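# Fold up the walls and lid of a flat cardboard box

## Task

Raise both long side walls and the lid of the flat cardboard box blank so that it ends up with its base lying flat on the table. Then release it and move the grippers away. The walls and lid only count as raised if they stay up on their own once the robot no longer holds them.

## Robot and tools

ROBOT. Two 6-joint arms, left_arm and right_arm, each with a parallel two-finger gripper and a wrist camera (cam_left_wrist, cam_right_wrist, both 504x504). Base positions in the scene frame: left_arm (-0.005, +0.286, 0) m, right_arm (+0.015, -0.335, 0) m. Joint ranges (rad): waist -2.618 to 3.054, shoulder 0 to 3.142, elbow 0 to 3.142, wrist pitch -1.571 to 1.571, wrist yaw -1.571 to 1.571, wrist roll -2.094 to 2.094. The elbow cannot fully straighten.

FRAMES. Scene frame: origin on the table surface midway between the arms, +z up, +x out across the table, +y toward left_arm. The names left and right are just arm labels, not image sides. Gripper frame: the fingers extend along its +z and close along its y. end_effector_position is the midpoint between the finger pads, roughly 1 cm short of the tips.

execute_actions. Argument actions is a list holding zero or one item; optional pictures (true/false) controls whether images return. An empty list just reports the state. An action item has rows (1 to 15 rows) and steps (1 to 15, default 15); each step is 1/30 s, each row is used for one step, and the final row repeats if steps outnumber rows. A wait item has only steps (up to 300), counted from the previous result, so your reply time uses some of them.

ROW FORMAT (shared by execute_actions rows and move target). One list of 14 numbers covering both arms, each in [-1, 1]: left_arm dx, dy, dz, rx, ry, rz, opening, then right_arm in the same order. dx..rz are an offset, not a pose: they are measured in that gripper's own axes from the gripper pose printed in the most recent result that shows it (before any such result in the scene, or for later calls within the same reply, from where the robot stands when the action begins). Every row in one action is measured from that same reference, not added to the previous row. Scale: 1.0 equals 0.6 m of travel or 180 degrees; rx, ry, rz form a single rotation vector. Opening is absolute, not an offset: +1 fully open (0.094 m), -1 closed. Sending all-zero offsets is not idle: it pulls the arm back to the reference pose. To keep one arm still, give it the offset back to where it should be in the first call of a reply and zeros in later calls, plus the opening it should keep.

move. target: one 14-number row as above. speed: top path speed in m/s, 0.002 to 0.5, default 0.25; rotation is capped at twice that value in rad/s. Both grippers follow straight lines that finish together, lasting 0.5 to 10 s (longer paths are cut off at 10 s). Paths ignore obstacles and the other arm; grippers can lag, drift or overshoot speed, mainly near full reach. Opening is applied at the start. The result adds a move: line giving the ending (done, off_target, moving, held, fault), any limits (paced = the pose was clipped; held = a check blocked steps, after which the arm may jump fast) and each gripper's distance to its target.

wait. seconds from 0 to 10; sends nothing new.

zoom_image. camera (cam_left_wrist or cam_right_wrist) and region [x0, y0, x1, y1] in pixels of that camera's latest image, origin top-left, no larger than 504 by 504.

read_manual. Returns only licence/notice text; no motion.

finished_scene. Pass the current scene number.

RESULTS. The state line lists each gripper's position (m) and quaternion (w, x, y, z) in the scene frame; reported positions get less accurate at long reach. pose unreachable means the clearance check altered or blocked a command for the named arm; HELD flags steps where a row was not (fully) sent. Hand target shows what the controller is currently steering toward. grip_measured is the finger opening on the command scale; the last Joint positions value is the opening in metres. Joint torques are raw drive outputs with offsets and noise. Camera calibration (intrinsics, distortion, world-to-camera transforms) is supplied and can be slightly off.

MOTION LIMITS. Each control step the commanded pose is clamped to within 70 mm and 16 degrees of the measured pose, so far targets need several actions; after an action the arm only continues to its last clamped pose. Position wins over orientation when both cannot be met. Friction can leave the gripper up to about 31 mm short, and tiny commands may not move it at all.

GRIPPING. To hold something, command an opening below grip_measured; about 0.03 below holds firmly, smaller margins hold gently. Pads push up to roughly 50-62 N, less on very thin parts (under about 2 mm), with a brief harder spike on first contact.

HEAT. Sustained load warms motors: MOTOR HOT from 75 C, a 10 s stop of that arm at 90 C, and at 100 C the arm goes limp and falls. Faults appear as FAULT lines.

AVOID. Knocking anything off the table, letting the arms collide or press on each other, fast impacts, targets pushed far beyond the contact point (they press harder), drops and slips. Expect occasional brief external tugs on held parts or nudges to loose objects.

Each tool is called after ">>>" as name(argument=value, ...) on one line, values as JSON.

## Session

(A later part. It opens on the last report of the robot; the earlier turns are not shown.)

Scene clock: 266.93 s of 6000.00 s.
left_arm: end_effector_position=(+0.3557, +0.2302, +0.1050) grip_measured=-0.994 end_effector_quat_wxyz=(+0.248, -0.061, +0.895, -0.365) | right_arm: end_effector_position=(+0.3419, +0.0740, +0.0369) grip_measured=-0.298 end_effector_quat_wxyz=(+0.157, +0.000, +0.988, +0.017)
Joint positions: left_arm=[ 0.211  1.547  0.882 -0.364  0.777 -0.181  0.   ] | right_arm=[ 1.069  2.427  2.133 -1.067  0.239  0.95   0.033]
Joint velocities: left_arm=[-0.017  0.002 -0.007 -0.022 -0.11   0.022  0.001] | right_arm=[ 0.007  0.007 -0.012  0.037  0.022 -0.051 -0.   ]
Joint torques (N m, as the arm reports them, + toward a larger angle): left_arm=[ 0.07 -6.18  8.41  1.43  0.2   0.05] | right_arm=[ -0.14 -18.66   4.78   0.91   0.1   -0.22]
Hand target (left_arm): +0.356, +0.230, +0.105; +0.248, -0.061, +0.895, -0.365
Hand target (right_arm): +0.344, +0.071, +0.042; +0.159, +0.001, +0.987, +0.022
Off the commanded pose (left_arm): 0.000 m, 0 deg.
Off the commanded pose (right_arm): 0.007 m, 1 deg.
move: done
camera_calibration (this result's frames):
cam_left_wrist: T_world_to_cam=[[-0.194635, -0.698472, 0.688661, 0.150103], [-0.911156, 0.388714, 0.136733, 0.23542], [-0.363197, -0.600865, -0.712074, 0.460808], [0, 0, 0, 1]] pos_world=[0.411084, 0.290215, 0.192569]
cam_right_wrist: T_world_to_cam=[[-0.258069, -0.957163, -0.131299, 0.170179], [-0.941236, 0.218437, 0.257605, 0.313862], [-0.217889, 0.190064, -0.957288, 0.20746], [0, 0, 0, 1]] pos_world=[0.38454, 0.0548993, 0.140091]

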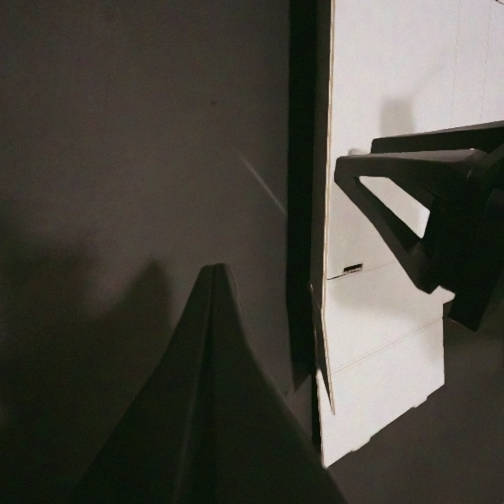

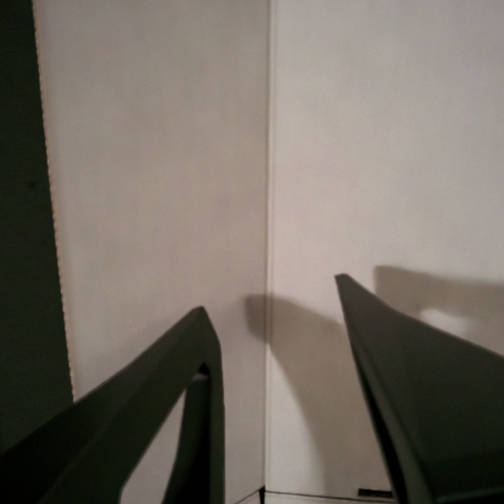

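>>> move(target=[0,0,0,0,0,0,-1,-0.02,0.01,-0.095,0,0,0,-0.3], speed=0.1)

>>> move(target=[0,0,0,0,0,0,-1,0,0.035,0,0,0,0,1], speed=0.1)

>>> move(target=[0,0,0,0,0,0,-1,0.022,0,0.068,0,0,0,1], speed=0.06)

Scene clock: 275.83 s of 6000.00 s.
left_arm: end_effector_position=(+0.3557, +0.2302, +0.1050) grip_measured=-0.994 end_effector_quat_wxyz=(+0.248, -0.061, +0.895, -0.365) | right_arm: end_effector_position=(+0.3375, +0.0734, +0.0985) grip_measured=-0.298 end_effector_quat_wxyz=(+0.158, +0.001, +0.987, +0.020)
Joint positions: left_arm=[ 0.211  1.547  0.882 -0.364  0.777 -0.181  0.   ] | right_arm=[ 1.075  2.427  2.377 -1.307  0.239  0.956  0.033]
Joint velocities: left_arm=[ 0.007 -0.027 -0.017 -0.007  0.007 -0.022  0.   ] | right_arm=[-0.017  0.017  0.012  0.066  0.037  0.007 -0.   ]
Joint torques (N m, as the arm reports them, + toward a larger angle): left_arm=[ 0.08 -6.18  8.4   1.43  0.2   0.05] | right_arm=[  0.95 -14.81   7.55   0.69   0.17  -0.06]
Hand target (left_arm): +0.356, +0.230, +0.105; +0.248, -0.061, +0.895, -0.365
Hand target (right_arm): +0.336, +0.077, +0.095; +0.157, +0.000, +0.987, +0.018
Off the commanded pose (left_arm): 0.000 m, 0 deg.
Off the commanded pose (right_arm): 0.006 m, 0 deg.
After step 90, 4.70 s passed at rest.
move: done
camera_calibration (this result's frames):
cam_left_wrist: T_world_to_cam=[[-0.194635, -0.698472, 0.688661, 0.150103], [-0.911156, 0.388714, 0.136733, 0.23542], [-0.363197, -0.600865, -0.712074, 0.460808], [0, 0, 0, 1]] pos_world=[0.411084, 0.290215, 0.192569]
cam_right_wrist: T_world_to_cam=[[-0.257824, -0.9564, -0.137205, 0.177064], [-0.941766, 0.217031, 0.256855, 0.294303], [-0.215878, 0.195439, -0.956661, 0.264427], [0, 0, 0, 1]] pos_world=[0.3799, 0.0537918, 0.201668]

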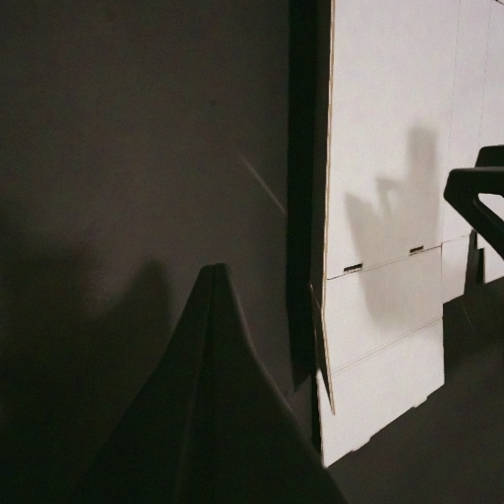

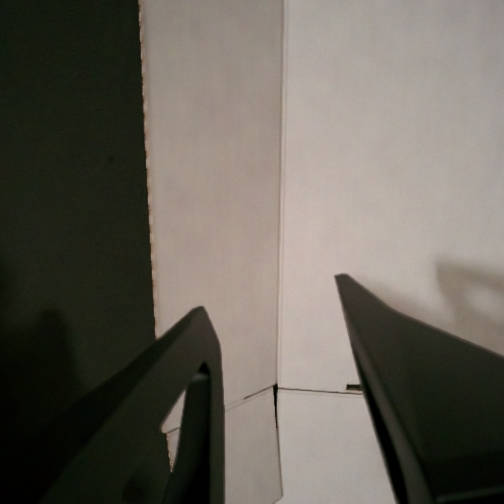

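Scene clock: 276.90 s of 6000.00 s.
left_arm: end_effector_position=(+0.3557, +0.2302, +0.1050) grip_measured=-0.994 end_effector_quat_wxyz=(+0.248, -0.061, +0.895, -0.365) | right_arm: end_effector_position=(+0.3386, +0.0921, +0.1014) grip_measured=+1.000 end_effector_quat_wxyz=(+0.158, +0.000, +0.987, +0.024)
Joint positions: left_arm=[ 0.211  1.547  0.882 -0.364  0.777 -0.181  0.   ] | right_arm=[ 1.093  2.586  2.686 -1.455  0.24   0.973  0.094]
Joint velocities: left_arm=[ 0.002 -0.012 -0.012  0.007  0.037  0.022  0.   ] | right_arm=[ 0.002  0.007  0.027 -0.051 -0.037 -0.037  0.   ]
Joint torques (N m, as the arm reports them, + toward a larger angle): left_arm=[ 0.06 -6.17  8.41  1.43  0.2   0.05] | right_arm=[  1.05 -15.95   7.19   0.74   0.2    0.01]
Hand target (left_arm): +0.356, +0.230, +0.105; +0.248, -0.061, +0.895, -0.365
Hand target (right_arm): +0.337, +0.094, +0.099; +0.158, +0.001, +0.987, +0.021
Off the commanded pose (left_arm): 0.000 m, 0 deg.
Off the commanded pose (right_arm): 0.003 m, 0 deg.
move: done
camera_calibration (this result's frames):
cam_left_wrist: T_world_to_cam=[[-0.194635, -0.698472, 0.688661, 0.150103], [-0.911156, 0.388714, 0.136733, 0.23542], [-0.363197, -0.600865, -0.712074, 0.460808], [0, 0, 0, 1]] pos_world=[0.411084, 0.290215, 0.192569]
cam_right_wrist: T_world_to_cam=[[-0.255559, -0.956034, -0.143833, 0.195487], [-0.94254, 0.213261, 0.257172, 0.291175], [-0.215191, 0.201291, -0.955602, 0.262849], [0, 0, 0, 1]] pos_world=[0.380966, 0.0718867, 0.204414]

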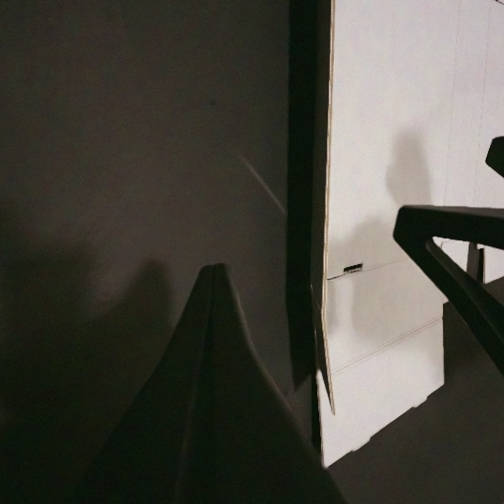

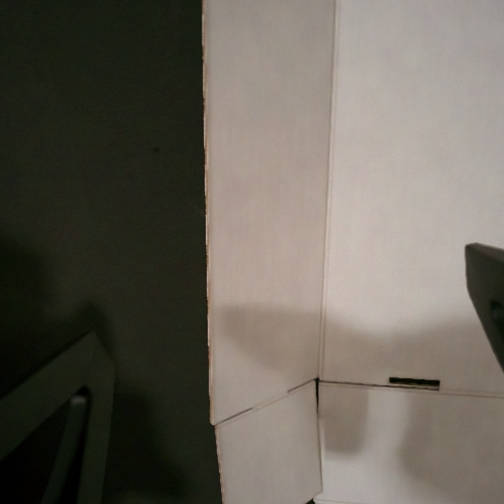

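Scene clock: 278.20 s of 6000.00 s.
left_arm: end_effector_position=(+0.3557, +0.2302, +0.1050) grip_measured=-0.994 end_effector_quat_wxyz=(+0.248, -0.061, +0.895, -0.365) | right_arm: end_effector_position=(+0.3398, +0.0939, +0.0495) grip_measured=+1.000 end_effector_quat_wxyz=(+0.153, -0.001, +0.988, +0.015)
Joint positions: left_arm=[ 0.211  1.547  0.882 -0.364  0.777 -0.181  0.   ] | right_arm=[ 1.093  2.542  2.395 -1.228  0.24   0.973  0.094]
Joint velocities: left_arm=[ 0.002  0.002 -0.012  0.022  0.066  0.007  0.001] | right_arm=[-0.012 -0.007 -0.007  0.022 -0.022 -0.007  0.   ]
Joint torques (N m, as the arm reports them, + toward a larger angle): left_arm=[ 0.07 -6.19  8.42  1.43  0.2   0.05] | right_arm=[  0.64 -20.07   4.6    0.88   0.16  -0.08]
Hand target (left_arm): +0.356, +0.230, +0.105; +0.248, -0.061, +0.895, -0.365
Hand target (right_arm): +0.339, +0.095, +0.058; +0.158, +0.000, +0.987, +0.023
Off the commanded pose (left_arm): 0.000 m, 0 deg.
Off the commanded pose (right_arm): 0.009 m, 1 deg.
move: done
camera_calibration (this result's frames):
cam_left_wrist: T_world_to_cam=[[-0.194635, -0.698472, 0.688661, 0.150103], [-0.911156, 0.388714, 0.136733, 0.23542], [-0.363197, -0.600865, -0.712074, 0.460808], [0, 0, 0, 1]] pos_world=[0.411084, 0.290215, 0.192569]
cam_right_wrist: T_world_to_cam=[[-0.257055, -0.958357, -0.124397, 0.189773], [-0.939633, 0.217773, 0.263939, 0.303467], [-0.225858, 0.184734, -0.956484, 0.21839], [0, 0, 0, 1]] pos_world=[0.383255, 0.0754394, 0.152397]

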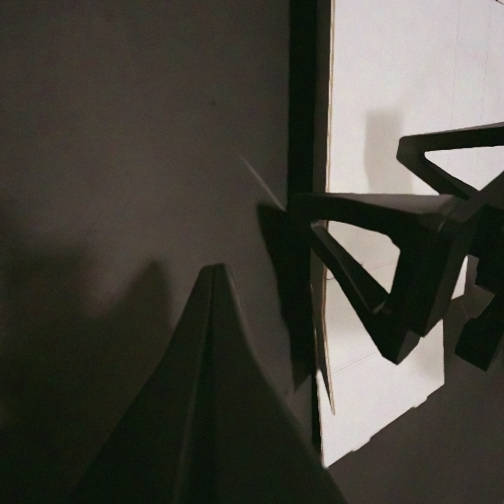

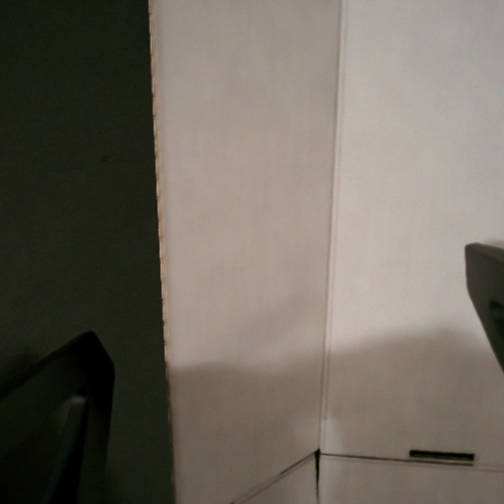

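Outer finger is outside. Lower a bit, then close gradually.

>>> move(target=[0,0,0,0,0,0,-1,0.004,0,0.01,0,0,0,1], speed=0.04)

>>> execute_actions(actions=[{"rows":[[0,0,0,0,0,0,-1,0,0,0,0,0,0,0.8],[0,0,0,0,0,0,-1,0,0,0,0,0,0,0.65],[0,0,0,0,0,0,-1,0,0,0,0,0,0,0.5],[0,0,0,0,0,0,-1,0,0,0,0,0,0,0.4],[0,0,0,0,0,0,-1,0,0,0,0,0,0,0.3],[0,0,0,0,0,0,-1,0,-0.005,0,0,0,0,0.2],[0,0,0,0,0,0,-1,0,-0.005,0,0,0,0,0.1],[0,0,0,0,0,0,-1,0,-0.01,0,0,0,0,0],[0,0,0,0,0,0,-1,0,-0.01,0,0,0,0,-0.1],[0,0,0,0,0,0,-1,0,-0.015,0,0,0,0,-0.2],[0,0,0,0,0,0,-1,0,-0.015,0,0,0,0,-0.3],[0,0,0,0,0,0,-1,0,-0.02,0,0,0,0,-0.4],[0,0,0,0,0,0,-1,0,-0.02,0,0,0,0,-0.5]],"steps":15}])

Scene clock: 284.60 s of 6000.00 s.
left_arm: end_effector_position=(+0.3557, +0.2302, +0.1050) grip_measured=-0.994 end_effector_quat_wxyz=(+0.248, -0.061, +0.895, -0.365) | right_arm: end_effector_position=(+0.3418, +0.0970, +0.0502) grip_measured=+1.000 end_effector_quat_wxyz=(+0.157, -0.000, +0.987, +0.022)
Joint positions: left_arm=[ 0.211  1.547  0.882 -0.364  0.777 -0.181  0.   ] | right_arm=[ 1.093  2.542  2.395 -1.213  0.24   0.973  0.094]
Joint velocities: left_arm=[ 0.007 -0.007 -0.002  0.051 -0.066  0.051 -0.   ] | right_arm=[ 0.017  0.007  0.002 -0.022 -0.007 -0.037  0.   ]
Joint torques (N m, as the arm reports them, + toward a larger angle): left_arm=[ 0.07 -6.18  8.42  1.43  0.2   0.05] | right_arm=[  0.38 -17.76   4.08   0.89   0.1   -0.05]
Hand target (left_arm): +0.356, +0.230, +0.105; +0.248, -0.061, +0.895, -0.365
Hand target (right_arm): +0.339, +0.094, +0.043; +0.152, -0.001, +0.988, +0.015
Off the commanded pose (left_arm): 0.000 m, 0 deg.
Off the commanded pose (right_arm): 0.008 m, 1 deg.
After step 90, 2.70 s passed at rest.
move: done
camera_calibration (this result's frames):
cam_left_wrist: T_world_to_cam=[[-0.194635, -0.698472, 0.688661, 0.150103], [-0.911156, 0.388714, 0.136733, 0.23542], [-0.363197, -0.600865, -0.712074, 0.460808], [0, 0, 0, 1]] pos_world=[0.411084, 0.290215, 0.192569]
cam_right_wrist: T_world_to_cam=[[-0.255939, -0.956624, -0.139159, 0.193548], [-0.941847, 0.214337, 0.258811, 0.305816], [-0.217758, 0.197307, -0.955851, 0.214976], [0, 0, 0, 1]] pos_world=[0.384382, 0.0771887, 0.15327]

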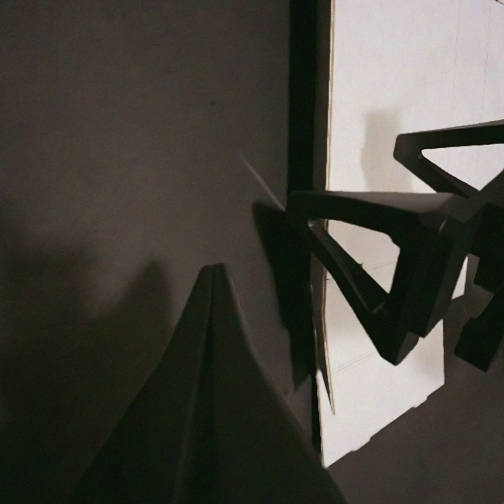

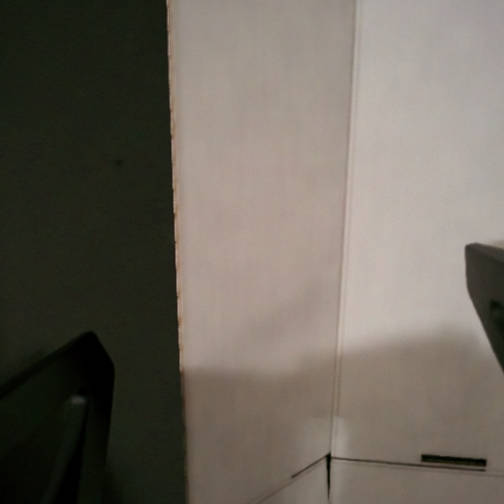

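Scene clock: 285.10 s of 6000.00 s.
left_arm: end_effector_position=(+0.3557, +0.2302, +0.1050) grip_measured=-0.994 end_effector_quat_wxyz=(+0.248, -0.061, +0.895, -0.365) | right_arm: end_effector_position=(+0.3371, +0.0896, +0.0444) grip_measured=-0.496 end_effector_quat_wxyz=(+0.152, -0.002, +0.988, +0.016)
Joint positions: left_arm=[ 0.211  1.547  0.882 -0.364  0.777 -0.181  0.   ] | right_arm=[ 1.092  2.501  2.298 -1.171  0.236  0.969  0.024]
Joint velocities: left_arm=[0.007 0.012 0.017 0.066 0.095 0.022 0.   ] | right_arm=[-0.012 -0.071 -0.164  0.022  0.022  0.022 -0.005]
Joint torques (N m, as the arm reports them, + toward a larger angle): left_arm=[ 0.08 -6.18  8.41  1.43  0.2   0.05] | right_arm=[ -0.45 -19.32   4.87   0.94   0.12  -0.15]
Hand target (left_arm): +0.356, +0.230, +0.105; +0.248, -0.061, +0.895, -0.365
Hand target (right_arm): +0.342, +0.085, +0.050; +0.156, -0.000, +0.987, +0.021
Off the commanded pose (left_arm): 0.000 m, 0 deg.
Off the commanded pose (right_arm): 0.009 m, 1 deg.
Steps of this call (steps 1 to 15: all 15 steps of this action). Readings (end_effector_position):
1: left_arm (+0.3557, +0.2302, +0.1050) | right_arm (+0.3418, +0.0970, +0.0502)
2: left_arm (+0.3557, +0.2302, +0.1050) | right_arm (+0.3418, +0.0970, +0.0502)
4: left_arm (+0.3557, +0.2302, +0.1050) | right_arm (+0.3418, +0.0970, +0.0502)
8: left_arm (+0.3557, +0.2302, +0.1050) | right_arm (+0.3419, +0.0973, +0.0484)
15: the state above
camera_calibration (this result's frames):
cam_left_wrist: T_world_to_cam=[[-0.194635, -0.698472, 0.688661, 0.150103], [-0.911156, 0.388714, 0.136733, 0.23542], [-0.363197, -0.600865, -0.712074, 0.460808], [0, 0, 0, 1]] pos_world=[0.411084, 0.290215, 0.192569]
cam_right_wrist: T_world_to_cam=[[-0.254267, -0.958886, -0.126041, 0.18353], [-0.93994, 0.214322, 0.265667, 0.303601], [-0.227731, 0.186021, -0.95579, 0.214176], [0, 0, 0, 1]] pos_world=[0.380807, 0.0710744, 0.147183]

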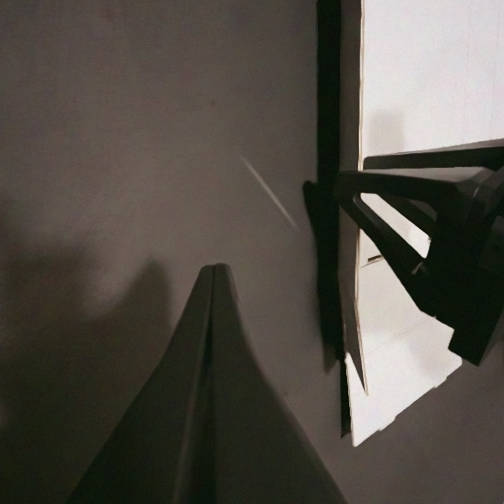

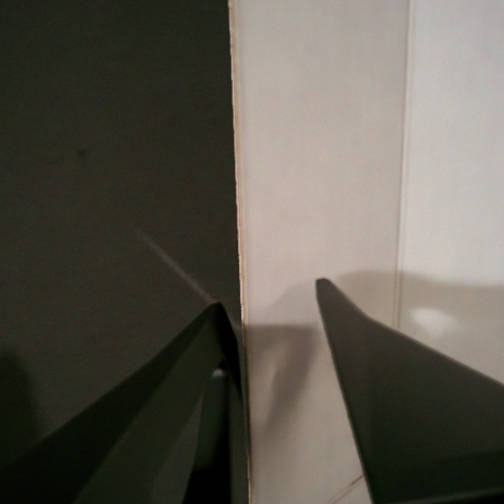

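>>> execute_actions(actions=[{"rows":[[0,0,0,0,0,0,-1,0,0,0,0,0,0,-0.55],[0,0,0,0,0,0,-1,0,0,0,0,0,0,-0.6],[0,0,0,0,0,0,-1,0,0,0,0,0,0,-0.65],[0,0,0,0,0,0,-1,0,0,0,0,0,0,-0.7],[0,0,0,0,0,0,-1,0,0,0,0,0,0,-0.75],[0,0,0,0,0,0,-1,0,0,0,0,0,0,-0.8],[0,0,0,0,0,0,-1,0,0,0,0,0,0,-0.85],[0,0,0,0,0,0,-1,0,0,0,0,0,0,-0.9],[0,0,0,0,0,0,-1,0,0,0,0,0,0,-0.95],[0,0,0,0,0,0,-1,0,0,0,0,0,0,-1]],"steps":15}])

Scene clock: 291.43 s of 6000.00 s.
left_arm: end_effector_position=(+0.3557, +0.2302, +0.1050) grip_measured=-0.994 end_effector_quat_wxyz=(+0.248, -0.061, +0.895, -0.365) | right_arm: end_effector_position=(+0.3389, +0.0801, +0.0581) grip_measured=-0.978 end_effector_quat_wxyz=(+0.164, +0.002, +0.986, +0.005)
Joint positions: left_arm=[ 0.211  1.547  0.882 -0.364  0.777 -0.181  0.   ] | right_arm=[ 1.09   2.469  2.29  -1.2    0.27   0.974  0.001]
Joint velocities: left_arm=[-0.012  0.002  0.007 -0.022  0.007 -0.066 -0.   ] | right_arm=[ 0.012  0.007 -0.007  0.022 -0.037  0.037 -0.001]
Joint torques (N m, as the arm reports them, + toward a larger angle): left_arm=[ 0.08 -6.18  8.4   1.43  0.2   0.05] | right_arm=[  0.62 -14.46   6.38   1.08  -0.24  -0.1 ]
Hand target (left_arm): +0.356, +0.230, +0.105; +0.248, -0.061, +0.895, -0.365
Hand target (right_arm): +0.337, +0.089, +0.045; +0.152, -0.002, +0.988, +0.016
Off the commanded pose (left_arm): 0.000 m, 0 deg.
Off the commanded pose (right_arm): 0.017 m, 2 deg.
Steps of this call (steps 1 to 90: nothing new was sent; then 2.83 s passed at rest; steps 91 to 105: all 15 steps of this action). Readings (end_effector_position):
91: left_arm (+0.3557, +0.2302, +0.1050) | right_arm (+0.3388, +0.0888, +0.0435)
92: left_arm (+0.3557, +0.2302, +0.1050) | right_arm (+0.3388, +0.0888, +0.0435)
94: left_arm (+0.3557, +0.2302, +0.1050) | right_arm (+0.3387, +0.0888, +0.0435)
98: left_arm (+0.3557, +0.2302, +0.1050) | right_arm (+0.3370, +0.0825, +0.0514)
105: the state above
camera_calibration (this result's frames):
cam_left_wrist: T_world_to_cam=[[-0.194635, -0.698472, 0.688661, 0.150103], [-0.911156, 0.388714, 0.136733, 0.23542], [-0.363197, -0.600865, -0.712074, 0.460808], [0, 0, 0, 1]] pos_world=[0.411084, 0.290215, 0.192569]
cam_right_wrist: T_world_to_cam=[[-0.263581, -0.958087, -0.112229, 0.178885], [-0.943362, 0.231717, 0.237436, 0.305056], [-0.201479, 0.168456, -0.964898, 0.222545], [0, 0, 0, 1]] pos_world=[0.379767, 0.0632119, 0.162378]

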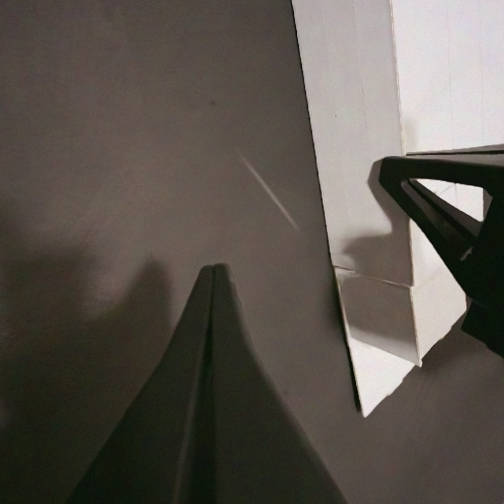

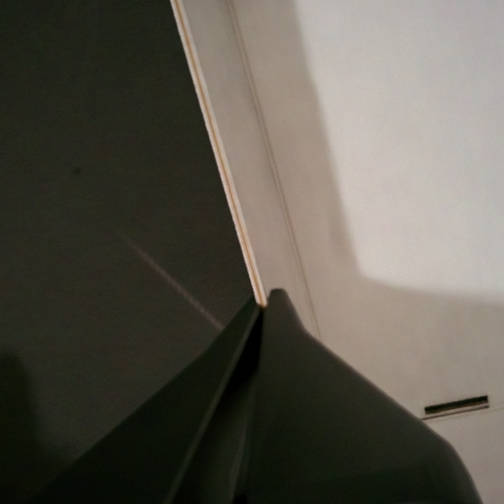

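>>> move(target=[0,0,0,0,0,0,-1,0.008,-0.06,0.024,-0.21,0,0.072,-1], speed=0.1)

>>> move(target=[0,0,0,0,0,0,-1,0.004,-0.046,0.012,-0.147,0,0.05,-1], speed=0.1)

Scene clock: 299.77 s of 6000.00 s.
left_arm: end_effector_position=(+0.3557, +0.2302, +0.1050) grip_measured=-0.994 end_effector_quat_wxyz=(+0.248, -0.061, +0.895, -0.365) | right_arm: end_effector_position=(+0.3438, +0.0508, +0.0510) grip_measured=-0.978 end_effector_quat_wxyz=(+0.155, +0.059, +0.924, +0.346)
Joint positions: left_arm=[ 0.211  1.547  0.882 -0.364  0.777 -0.181  0.   ] | right_arm=[ 0.892  1.969  1.19  -0.035 -0.201  1.004  0.001]
Joint velocities: left_arm=[-0.012 -0.007  0.002  0.007 -0.007  0.007  0.   ] | right_arm=[-0.002 -0.012  0.002 -0.022 -0.037 -0.022 -0.   ]
Joint torques (N m, as the arm reports them, + toward a larger angle): left_arm=[ 0.08 -6.17  8.41  1.43  0.2   0.05] | right_arm=[  0.13 -12.21   4.48   1.84  -0.22  -0.1 ]
Hand target (left_arm): +0.356, +0.230, +0.105; +0.248, -0.061, +0.895, -0.365
Hand target (right_arm): +0.340, +0.045, +0.041; +0.148, +0.061, +0.926, +0.342
Off the commanded pose (left_arm): 0.000 m, 0 deg.
Off the commanded pose (right_arm): 0.012 m, 1 deg.
After step 90, 1.43 s passed at rest.
move: off_target (right_arm)
camera_calibration (this result's frames):
cam_left_wrist: T_world_to_cam=[[-0.194635, -0.698472, 0.688661, 0.150103], [-0.911156, 0.388714, 0.136733, 0.23542], [-0.363197, -0.600865, -0.712074, 0.460808], [0, 0, 0, 1]] pos_world=[0.411084, 0.290215, 0.192569]
cam_right_wrist: T_world_to_cam=[[-0.261447, -0.655789, -0.708227, 0.165604], [-0.944601, 0.0229932, 0.327415, 0.324638], [-0.198431, 0.754594, -0.62547, 0.173403], [0, 0, 0, 1]] pos_world=[0.384359, -0.0297118, 0.119452]

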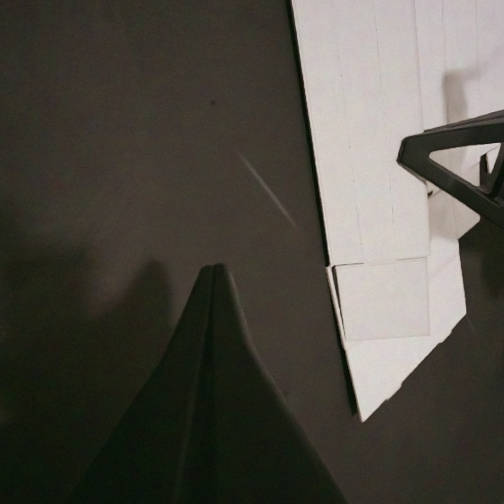

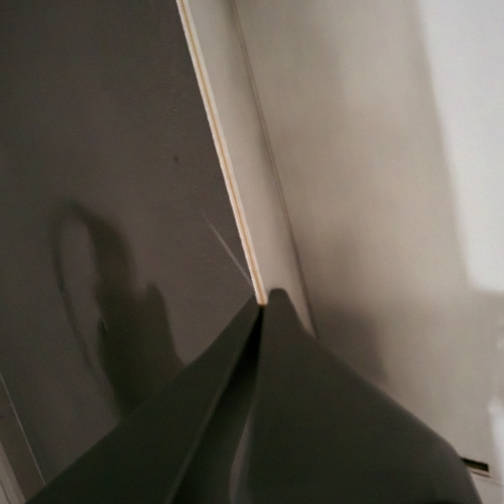

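Scene clock: 302.80 s of 6000.00 s.
left_arm: end_effector_position=(+0.3557, +0.2302, +0.1050) grip_measured=-0.994 end_effector_quat_wxyz=(+0.248, -0.061, +0.895, -0.365) | right_arm: end_effector_position=(+0.3478, +0.0416, +0.0389) grip_measured=-0.978 end_effector_quat_wxyz=(+0.138, +0.089, +0.808, +0.566)
Joint positions: left_arm=[ 0.211  1.547  0.882 -0.364  0.777 -0.181  0.   ] | right_arm=[ 0.773  2.122  0.846  0.898 -0.512  1.251  0.001]
Joint velocities: left_arm=[-0.002 -0.007 -0.012 -0.022 -0.022  0.051 -0.001] | right_arm=[-0.022  0.007 -0.007 -0.037 -0.051  0.022  0.   ]
Joint torques (N m, as the arm reports them, + toward a larger angle): left_arm=[ 0.06 -6.18  8.41  1.43  0.2   0.05] | right_arm=[  0.   -10.01   3.29   2.19  -0.24  -0.17]
Hand target (left_arm): +0.356, +0.230, +0.105; +0.248, -0.061, +0.895, -0.365
Hand target (right_arm): +0.345, +0.036, +0.026; +0.133, +0.094, +0.813, +0.560
Off the commanded pose (left_arm): 0.000 m, 0 deg.
Off the commanded pose (right_arm): 0.014 m, 1 deg.
move: off_target (right_arm)
camera_calibration (this result's frames):
cam_left_wrist: T_world_to_cam=[[-0.194635, -0.698472, 0.688661, 0.150103], [-0.911156, 0.388714, 0.136733, 0.23542], [-0.363197, -0.600865, -0.712074, 0.460808], [0, 0, 0, 1]] pos_world=[0.411084, 0.290215, 0.192569]
cam_right_wrist: T_world_to_cam=[[-0.250123, -0.23451, -0.939385, 0.139605], [-0.946404, -0.145556, 0.288329, 0.341655], [-0.204349, 0.961155, -0.185534, 0.14993], [0, 0, 0, 1]] pos_world=[0.3889, -0.061637, 0.0604505]

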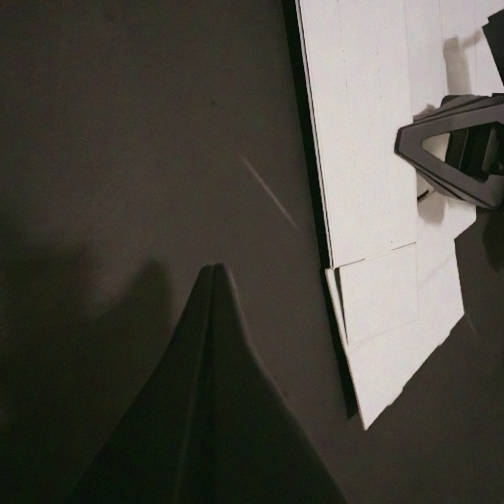

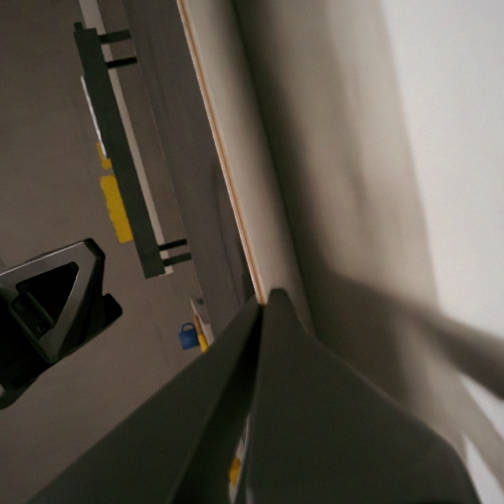

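>>> move(target=[0.207,-0.174,0.169,0,0.04,0,-1,0.005,-0.035,0.012,0,0,0,-1], speed=0.15)

Scene clock: 310.83 s of 6000.00 s.
left_arm: end_effector_position=(+0.2945, +0.0528, +0.0803) grip_measured=-0.994 end_effector_quat_wxyz=(+0.204, -0.031, +0.902, -0.380) | right_arm: end_effector_position=(+0.3486, +0.0434, +0.0306) grip_measured=-0.978 end_effector_quat_wxyz=(+0.141, +0.087, +0.801, +0.576)
Joint positions: left_arm=[-0.44   1.478  0.665  0.047  0.438 -0.725  0.   ] | right_arm=[ 0.773  2.175  0.846  0.979 -0.518  1.26   0.001]
Joint velocities: left_arm=[ 0.002  0.002 -0.017 -0.007 -0.022  0.051  0.   ] | right_arm=[ 0.007  0.007 -0.002 -0.022 -0.051  0.066  0.   ]
Joint torques (N m, as the arm reports them, + toward a larger angle): left_arm=[-0.39 -3.84  6.11  2.04 -0.09 -0.04] | right_arm=[ 0.49 -9.51  4.39  2.07 -0.1  -0.26]
Hand target (left_arm): +0.288, +0.055, +0.064; +0.189, -0.039, +0.909, -0.369
Hand target (right_arm): +0.348, +0.041, +0.017; +0.138, +0.089, +0.808, +0.566
Off the commanded pose (left_arm): 0.016 m, 2 deg.
Off the commanded pose (right_arm): 0.014 m, 1 deg.
After step 90, 3.17 s passed at rest.
move: off_target (left_arm, right_arm)
camera_calibration (this result's frames):
cam_left_wrist: T_world_to_cam=[[-0.219328, -0.669626, 0.709575, 0.0353361], [-0.860538, 0.475485, 0.182726, 0.228829], [-0.45975, -0.570539, -0.680525, 0.338676], [0, 0, 0, 1]] pos_world=[0.360372, 0.108085, 0.163591]
cam_right_wrist: T_world_to_cam=[[-0.23901, -0.214278, -0.947079, 0.127879], [-0.949225, -0.153914, 0.274375, 0.346894], [-0.204562, 0.96457, -0.166611, 0.146189], [0, 0, 0, 1]] pos_world=[0.389749, -0.0602163, 0.0502891]

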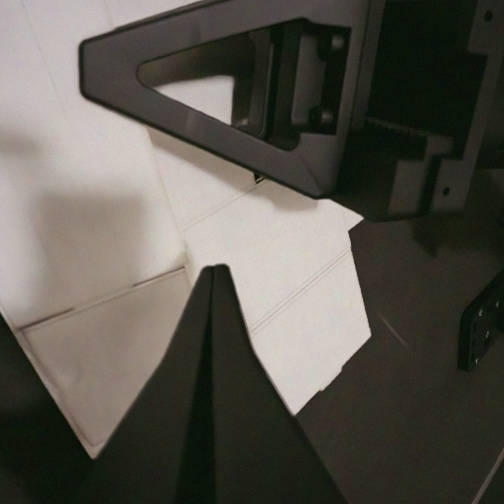

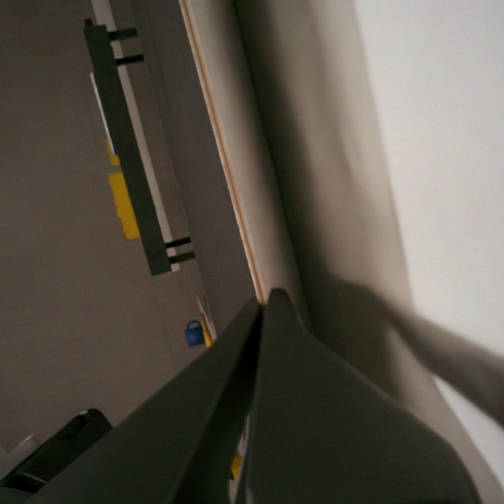

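>>> move(target=[0.009,0.068,0.058,0,0.01,0,-1,0,0,0,0,0,0,-1], speed=0.05)

Scene clock: 315.37 s of 6000.00 s.
left_arm: end_effector_position=(+0.3167, +0.0516, +0.0460) grip_measured=-0.994 end_effector_quat_wxyz=(+0.207, -0.021, +0.898, -0.387) | right_arm: end_effector_position=(+0.3486, +0.0434, +0.0304) grip_measured=-0.978 end_effector_quat_wxyz=(+0.139, +0.089, +0.801, +0.576)
Joint positions: left_arm=[-0.4    1.663  0.665  0.231  0.482 -0.683  0.   ] | right_arm=[ 0.773  2.176  0.846  0.979 -0.518  1.265  0.001]
Joint velocities: left_arm=[-0.017  0.007  0.002  0.007 -0.022 -0.037 -0.001] | right_arm=[ 0.002 -0.002 -0.002 -0.066  0.081 -0.022 -0.001]
Joint torques (N m, as the arm reports them, + toward a larger angle): left_arm=[ 0.6  -4.78  4.71  1.97  0.13  0.09] | right_arm=[  0.48 -12.29   4.35   2.01  -0.13  -0.18]
Hand target (left_arm): +0.308, +0.058, +0.029; +0.190, -0.025, +0.905, -0.380
Hand target (right_arm): +0.349, +0.043, +0.030; +0.140, +0.087, +0.801, +0.575
Off the commanded pose (left_arm): 0.021 m, 2 deg.
Off the commanded pose (right_arm): 0.000 m, 0 deg.
After step 90, 0.13 s passed at rest.
move: off_target (left_arm)
camera_calibration (this result's frames):
cam_left_wrist: T_world_to_cam=[[-0.242076, -0.657622, 0.713395, 0.0701854], [-0.854285, 0.493049, 0.164619, 0.252673], [-0.459996, -0.569593, -0.681152, 0.324898], [0, 0, 0, 1]] pos_world=[0.382297, 0.106634, 0.12964]
cam_right_wrist: T_world_to_cam=[[-0.243472, -0.212768, -0.946283, 0.129162], [-0.948217, -0.152964, 0.278363, 0.346403], [-0.203974, 0.965055, -0.164508, 0.145883], [0, 0, 0, 1]] pos_world=[0.389669, -0.0603167, 0.0497967]

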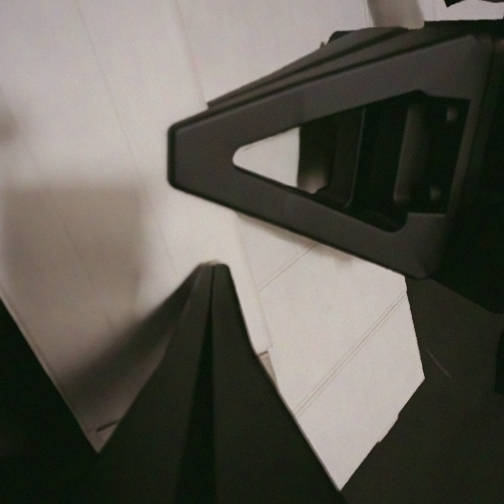

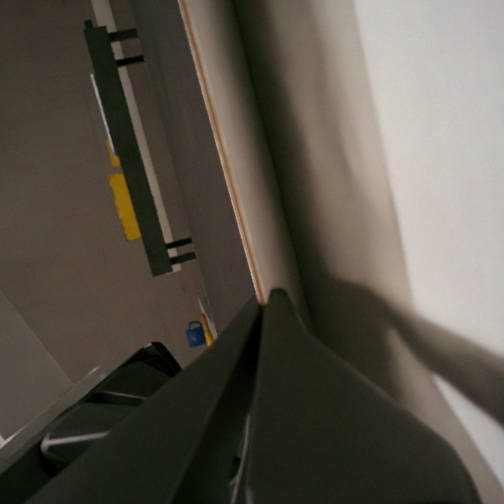

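Tip near the top of wall. Open right, pull out, then press left down.

>>> move(target=[0.02,0.025,0.01,0,0.01,0,-1,0,0.005,0,0,0,0,-0.8], speed=0.03)

>>> move(target=[0.01,0.01,0.005,0,0.01,0,-1,0,0.005,-0.1,0,0,0,-0.8], speed=0.05)

>>> move(target=[0.03,0.035,0.025,0,0.02,0,-1,-0.06,0.02,-0.25,0,0,0,-1], speed=0.1)

Scene clock: 319.93 s of 6000.00 s.
left_arm: end_effector_position=(+0.3212, +0.0503, +0.0524) grip_measured=-0.994 end_effector_quat_wxyz=(+0.220, -0.009, +0.891, -0.398) | right_arm: end_effector_position=(+0.3497, +0.0449, +0.0365) grip_measured=-0.801 end_effector_quat_wxyz=(+0.146, +0.083, +0.794, +0.584)
Joint positions: left_arm=[-0.39   1.663  0.665  0.264  0.503 -0.666  0.   ] | right_arm=[ 0.773  2.176  0.846  1.008 -0.521  1.265  0.009]
Joint velocities: left_arm=[ 0.002 -0.002  0.002 -0.066 -0.051  0.007  0.   ] | right_arm=[-0.002  0.002 -0.002  0.022 -0.007  0.007 -0.001]
Joint torques (N m, as the arm reports them, + toward a larger angle): left_arm=[ 0.18 -3.85  4.77  1.92  0.11  0.15] | right_arm=[  0.54 -13.09   4.36   1.65  -0.07  -0.13]
Hand target (left_arm): +0.309, +0.056, +0.029; +0.193, -0.015, +0.902, -0.387
Hand target (right_arm): +0.348, +0.044, +0.033; +0.139, +0.089, +0.801, +0.576
Off the commanded pose (left_arm): 0.028 m, 4 deg.
Off the commanded pose (right_arm): 0.004 m, 2 deg.
After step 90, 0.67 s passed at rest.
move: off_target (left_arm)
camera_calibration (this result's frames):
cam_left_wrist: T_world_to_cam=[[-0.277043, -0.639629, 0.717023, 0.0759644], [-0.851949, 0.508602, 0.124529, 0.256681], [-0.444332, -0.576367, -0.685835, 0.32619], [0, 0, 0, 1]] pos_world=[0.384661, 0.106045, 0.13728]
cam_right_wrist: T_world_to_cam=[[-0.222657, -0.19547, -0.9551, 0.127822], [-0.953387, -0.161001, 0.255208, 0.348996], [-0.203658, 0.967404, -0.15051, 0.144895], [0, 0, 0, 1]] pos_world=[0.390698, -0.0589982, 0.0548244]

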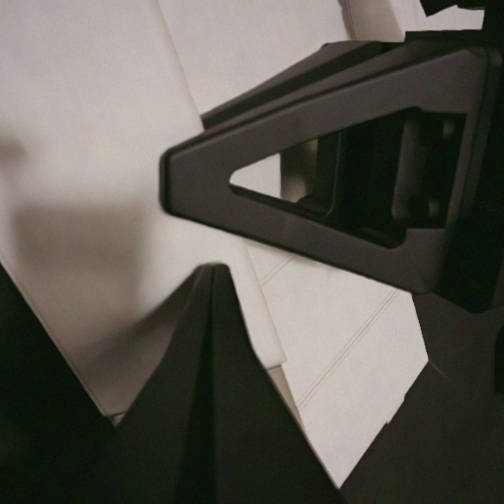

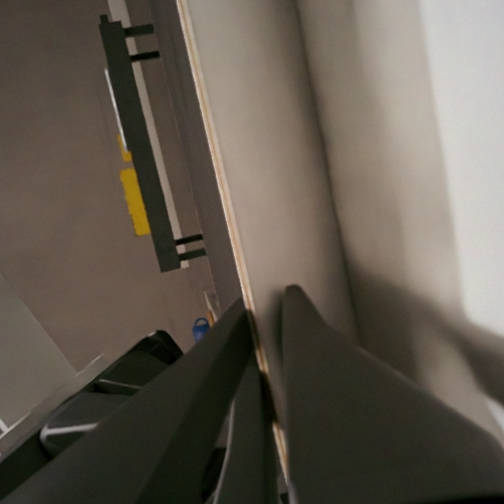

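Scene clock: 321.43 s of 6000.00 s.
left_arm: end_effector_position=(+0.3205, +0.0481, +0.0547) grip_measured=-0.994 end_effector_quat_wxyz=(+0.221, +0.001, +0.888, -0.403) | right_arm: end_effector_position=(+0.3346, -0.0015, +0.0583) grip_measured=-0.799 end_effector_quat_wxyz=(+0.147, +0.082, +0.790, +0.590)
Joint positions: left_arm=[-0.39   1.663  0.665  0.272  0.518 -0.654  0.   ] | right_arm=[ 0.688  2.015  0.669  1.024 -0.605  1.242  0.009]
Joint velocities: left_arm=[-0.017  0.002  0.002 -0.051 -0.066 -0.051 -0.   ] | right_arm=[-0.007 -0.017 -0.012  0.022  0.037  0.007 -0.   ]
Joint torques (N m, as the arm reports them, + toward a larger angle): left_arm=[ 0.63 -4.99  7.67  1.74  0.16  0.15] | right_arm=[ -0.31 -12.04   2.57   1.92  -0.25  -0.21]
Hand target (left_arm): +0.318, +0.051, +0.044; +0.206, -0.003, +0.894, -0.398
Hand target (right_arm): +0.331, -0.008, +0.056; +0.146, +0.083, +0.794, +0.585
Off the commanded pose (left_arm): 0.011 m, 2 deg.
Off the commanded pose (right_arm): 0.009 m, 1 deg.
move: off_target (left_arm)
camera_calibration (this result's frames):
cam_left_wrist: T_world_to_cam=[[-0.297518, -0.628663, 0.718516, 0.0787042], [-0.84383, 0.525192, 0.110107, 0.254355], [-0.446579, -0.573547, -0.686739, 0.326803], [0, 0, 0, 1]] pos_world=[0.383992, 0.10333, 0.139872]
cam_right_wrist: T_world_to_cam=[[-0.217491, -0.182454, -0.958858, 0.134725], [-0.954739, -0.164451, 0.247849, 0.32251], [-0.202906, 0.969364, -0.13843, 0.189063], [0, 0, 0, 1]] pos_world=[0.375576, -0.105653, 0.0754202]

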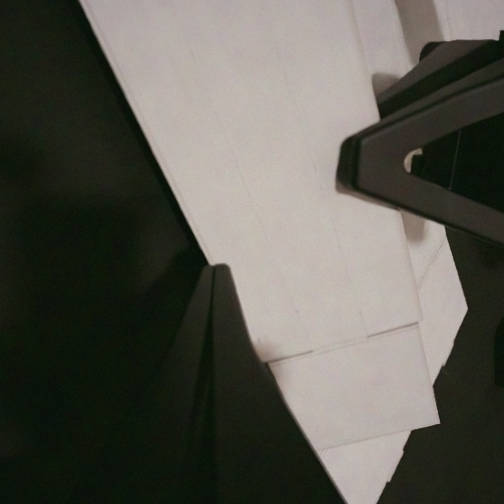

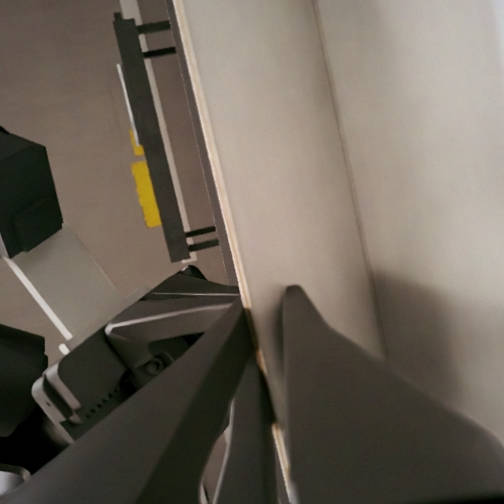

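Scene clock: 323.67 s of 6000.00 s.
left_arm: end_effector_position=(+0.3163, +0.0442, +0.0338) grip_measured=-0.994 end_effector_quat_wxyz=(+0.201, +0.016, +0.892, -0.405) | right_arm: end_effector_position=(+0.3229, -0.1421, +0.1149) grip_measured=-0.978 end_effector_quat_wxyz=(+0.148, +0.078, +0.788, +0.593)
Joint positions: left_arm=[-0.39   1.74   0.665  0.308  0.553 -0.622  0.   ] | right_arm=[ 0.236  1.555  0.504  0.54  -1.028  0.976  0.001]
Joint velocities: left_arm=[ 0.007 -0.002 -0.002 -0.022 -0.037 -0.051 -0.   ] | right_arm=[-0.022 -0.022  0.002 -0.051 -0.066 -0.051 -0.001]
Joint torques (N m, as the arm reports them, + toward a larger angle): left_arm=[ 0.86 -5.26  6.07  1.97  0.14  0.13] | right_arm=[-0.32 -8.47  4.63  1.51 -0.37 -0.16]
Hand target (left_arm): +0.314, +0.049, +0.024; +0.193, +0.013, +0.895, -0.402
Hand target (right_arm): +0.320, -0.146, +0.114; +0.146, +0.083, +0.789, +0.591
Off the commanded pose (left_arm): 0.011 m, 1 deg.
Off the commanded pose (right_arm): 0.005 m, 1 deg.
move: off_target (left_arm)
camera_calibration (this result's frames):
cam_left_wrist: T_world_to_cam=[[-0.308073, -0.619978, 0.721608, 0.0928835], [-0.81641, 0.5617, 0.134045, 0.244036], [-0.488432, -0.547832, -0.679201, 0.320203], [0, 0, 0, 1]] pos_world=[0.384246, 0.0959284, 0.117745]
cam_right_wrist: T_world_to_cam=[[-0.209242, -0.178659, -0.961404, 0.158933], [-0.95546, -0.171894, 0.239892, 0.274208], [-0.208118, 0.968779, -0.134734, 0.33203], [0, 0, 0, 1]] pos_world=[0.364352, -0.246134, 0.131754]

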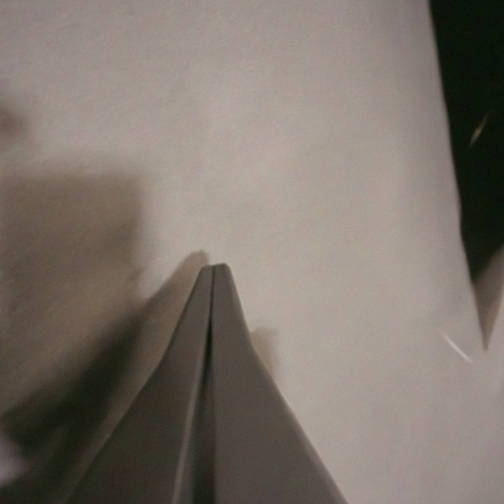

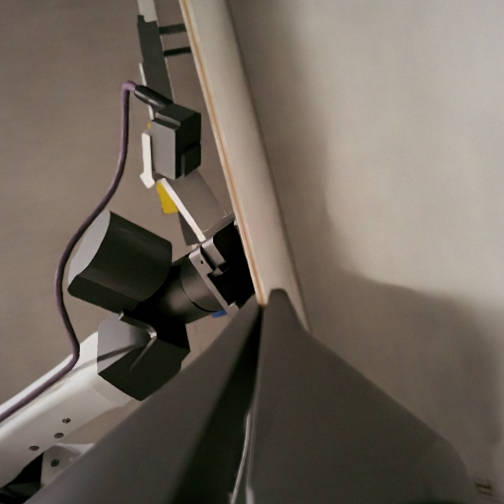

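>>> move(target=[-0.065,0.108,-0.232,0,0,0,-1,0,0,0,0,0,0,-1])

>>> move(target=[0,0,0,0,0,0,-1,0.08,-0.061,0.285,0,0,0,-1], speed=0.08)

Scene clock: 328.50 s of 6000.00 s.
left_arm: end_effector_position=(+0.3140, +0.1939, +0.0842) grip_measured=-0.994 end_effector_quat_wxyz=(+0.207, +0.016, +0.893, -0.400) | right_arm: end_effector_position=(+0.3227, -0.1421, +0.1147) grip_measured=-0.978 end_effector_quat_wxyz=(+0.148, +0.077, +0.788, +0.593)
Joint positions: left_arm=[ 0.15   1.532  0.781 -0.399  0.861 -0.038  0.   ] | right_arm=[ 0.236  1.555  0.504  0.538 -1.028  0.974  0.001]
Joint velocities: left_arm=[ 0.007  0.002 -0.002 -0.051  0.007 -0.037 -0.001] | right_arm=[-0.012 -0.012  0.002  0.066 -0.022  0.022 -0.002]
Joint torques (N m, as the arm reports them, + toward a larger angle): left_arm=[ 0.42 -4.53  9.84  1.02  0.33  0.17] | right_arm=[ 0.44 -6.72  5.33  1.79 -0.31 -0.12]
Hand target (left_arm): +0.317, +0.195, +0.086; +0.204, +0.016, +0.892, -0.403
Hand target (right_arm): +0.323, -0.142, +0.115; +0.148, +0.078, +0.788, +0.593
Off the commanded pose (left_arm): 0.003 m, 1 deg.
Off the commanded pose (right_arm): 0.000 m, 0 deg.
After step 90, 0.33 s passed at rest.
move: done
camera_calibration (this result's frames):
cam_left_wrist: T_world_to_cam=[[-0.310096, -0.62917, 0.712731, 0.151692], [-0.821587, 0.554568, 0.132092, 0.15448], [-0.478366, -0.54461, -0.688887, 0.432304], [0, 0, 0, 1]] pos_world=[0.380758, 0.245207, 0.169288]
cam_right_wrist: T_world_to_cam=[[-0.208915, -0.179645, -0.961292, 0.158398], [-0.955344, -0.172567, 0.239871, 0.273942], [-0.208979, 0.968477, -0.135571, 0.33228], [0, 0, 0, 1]] pos_world=[0.36424, -0.246077, 0.131604]

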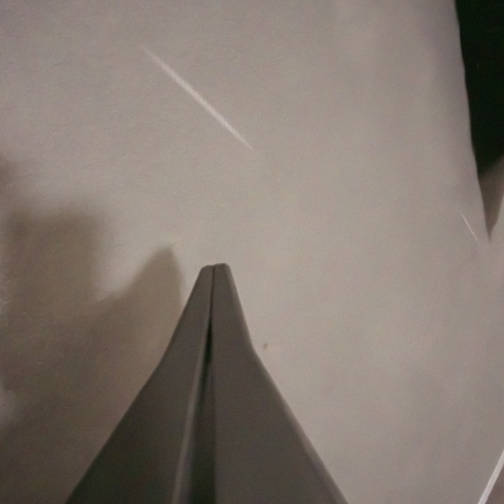

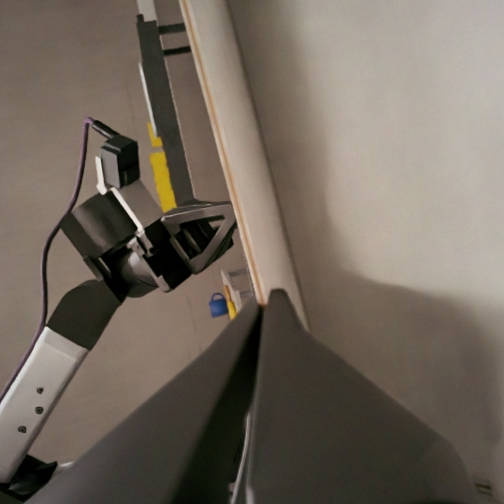

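Scene clock: 331.10 s of 6000.00 s.
left_arm: end_effector_position=(+0.3140, +0.1939, +0.0842) grip_measured=-0.994 end_effector_quat_wxyz=(+0.207, +0.016, +0.893, -0.400) | right_arm: end_effector_position=(+0.3340, +0.0122, +0.0368) grip_measured=-0.978 end_effector_quat_wxyz=(+0.152, +0.076, +0.785, +0.596)
Joint positions: left_arm=[ 0.15   1.532  0.781 -0.399  0.861 -0.038  0.   ] | right_arm=[ 0.722  2.141  0.696  1.149 -0.576  1.252  0.001]
Joint velocities: left_arm=[-0.017 -0.012  0.002 -0.007 -0.081 -0.037  0.001] | right_arm=[-0.017 -0.002 -0.012 -0.037 -0.007 -0.051  0.001]
Joint torques (N m, as the arm reports them, + toward a larger angle): left_arm=[ 0.09 -5.68  7.91  1.22  0.25  0.05] | right_arm=[ 1.41 -8.21  5.12  2.03 -0.04 -0.15]
Hand target (left_arm): +0.314, +0.194, +0.084; +0.207, +0.016, +0.893, -0.400
Hand target (right_arm): +0.334, +0.018, +0.028; +0.150, +0.076, +0.789, +0.591
Off the commanded pose (left_arm): 0.000 m, 0 deg.
Off the commanded pose (right_arm): 0.009 m, 1 deg.
move: done
camera_calibration (this result's frames):
cam_left_wrist: T_world_to_cam=[[-0.310096, -0.62917, 0.712731, 0.151692], [-0.821587, 0.554568, 0.132092, 0.15448], [-0.478366, -0.54461, -0.688887, 0.432304], [0, 0, 0, 1]] pos_world=[0.380758, 0.245207, 0.169288]
cam_right_wrist: T_world_to_cam=[[-0.199526, -0.17238, -0.964611, 0.110549], [-0.958145, -0.171921, 0.228912, 0.331357], [-0.205297, 0.969911, -0.130863, 0.173168], [0, 0, 0, 1]] pos_world=[0.375097, -0.0919342, 0.0534464]

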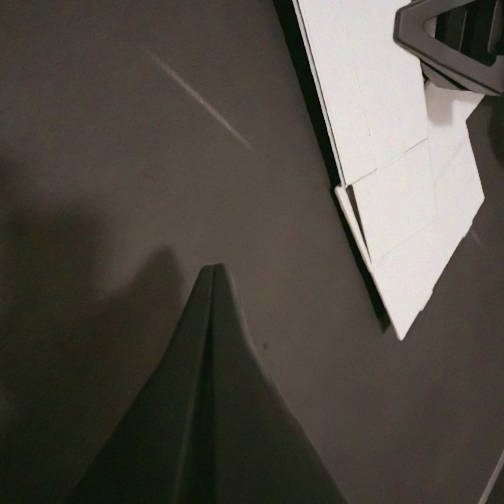

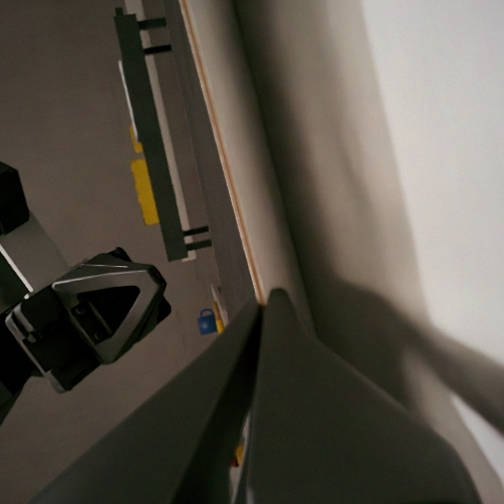

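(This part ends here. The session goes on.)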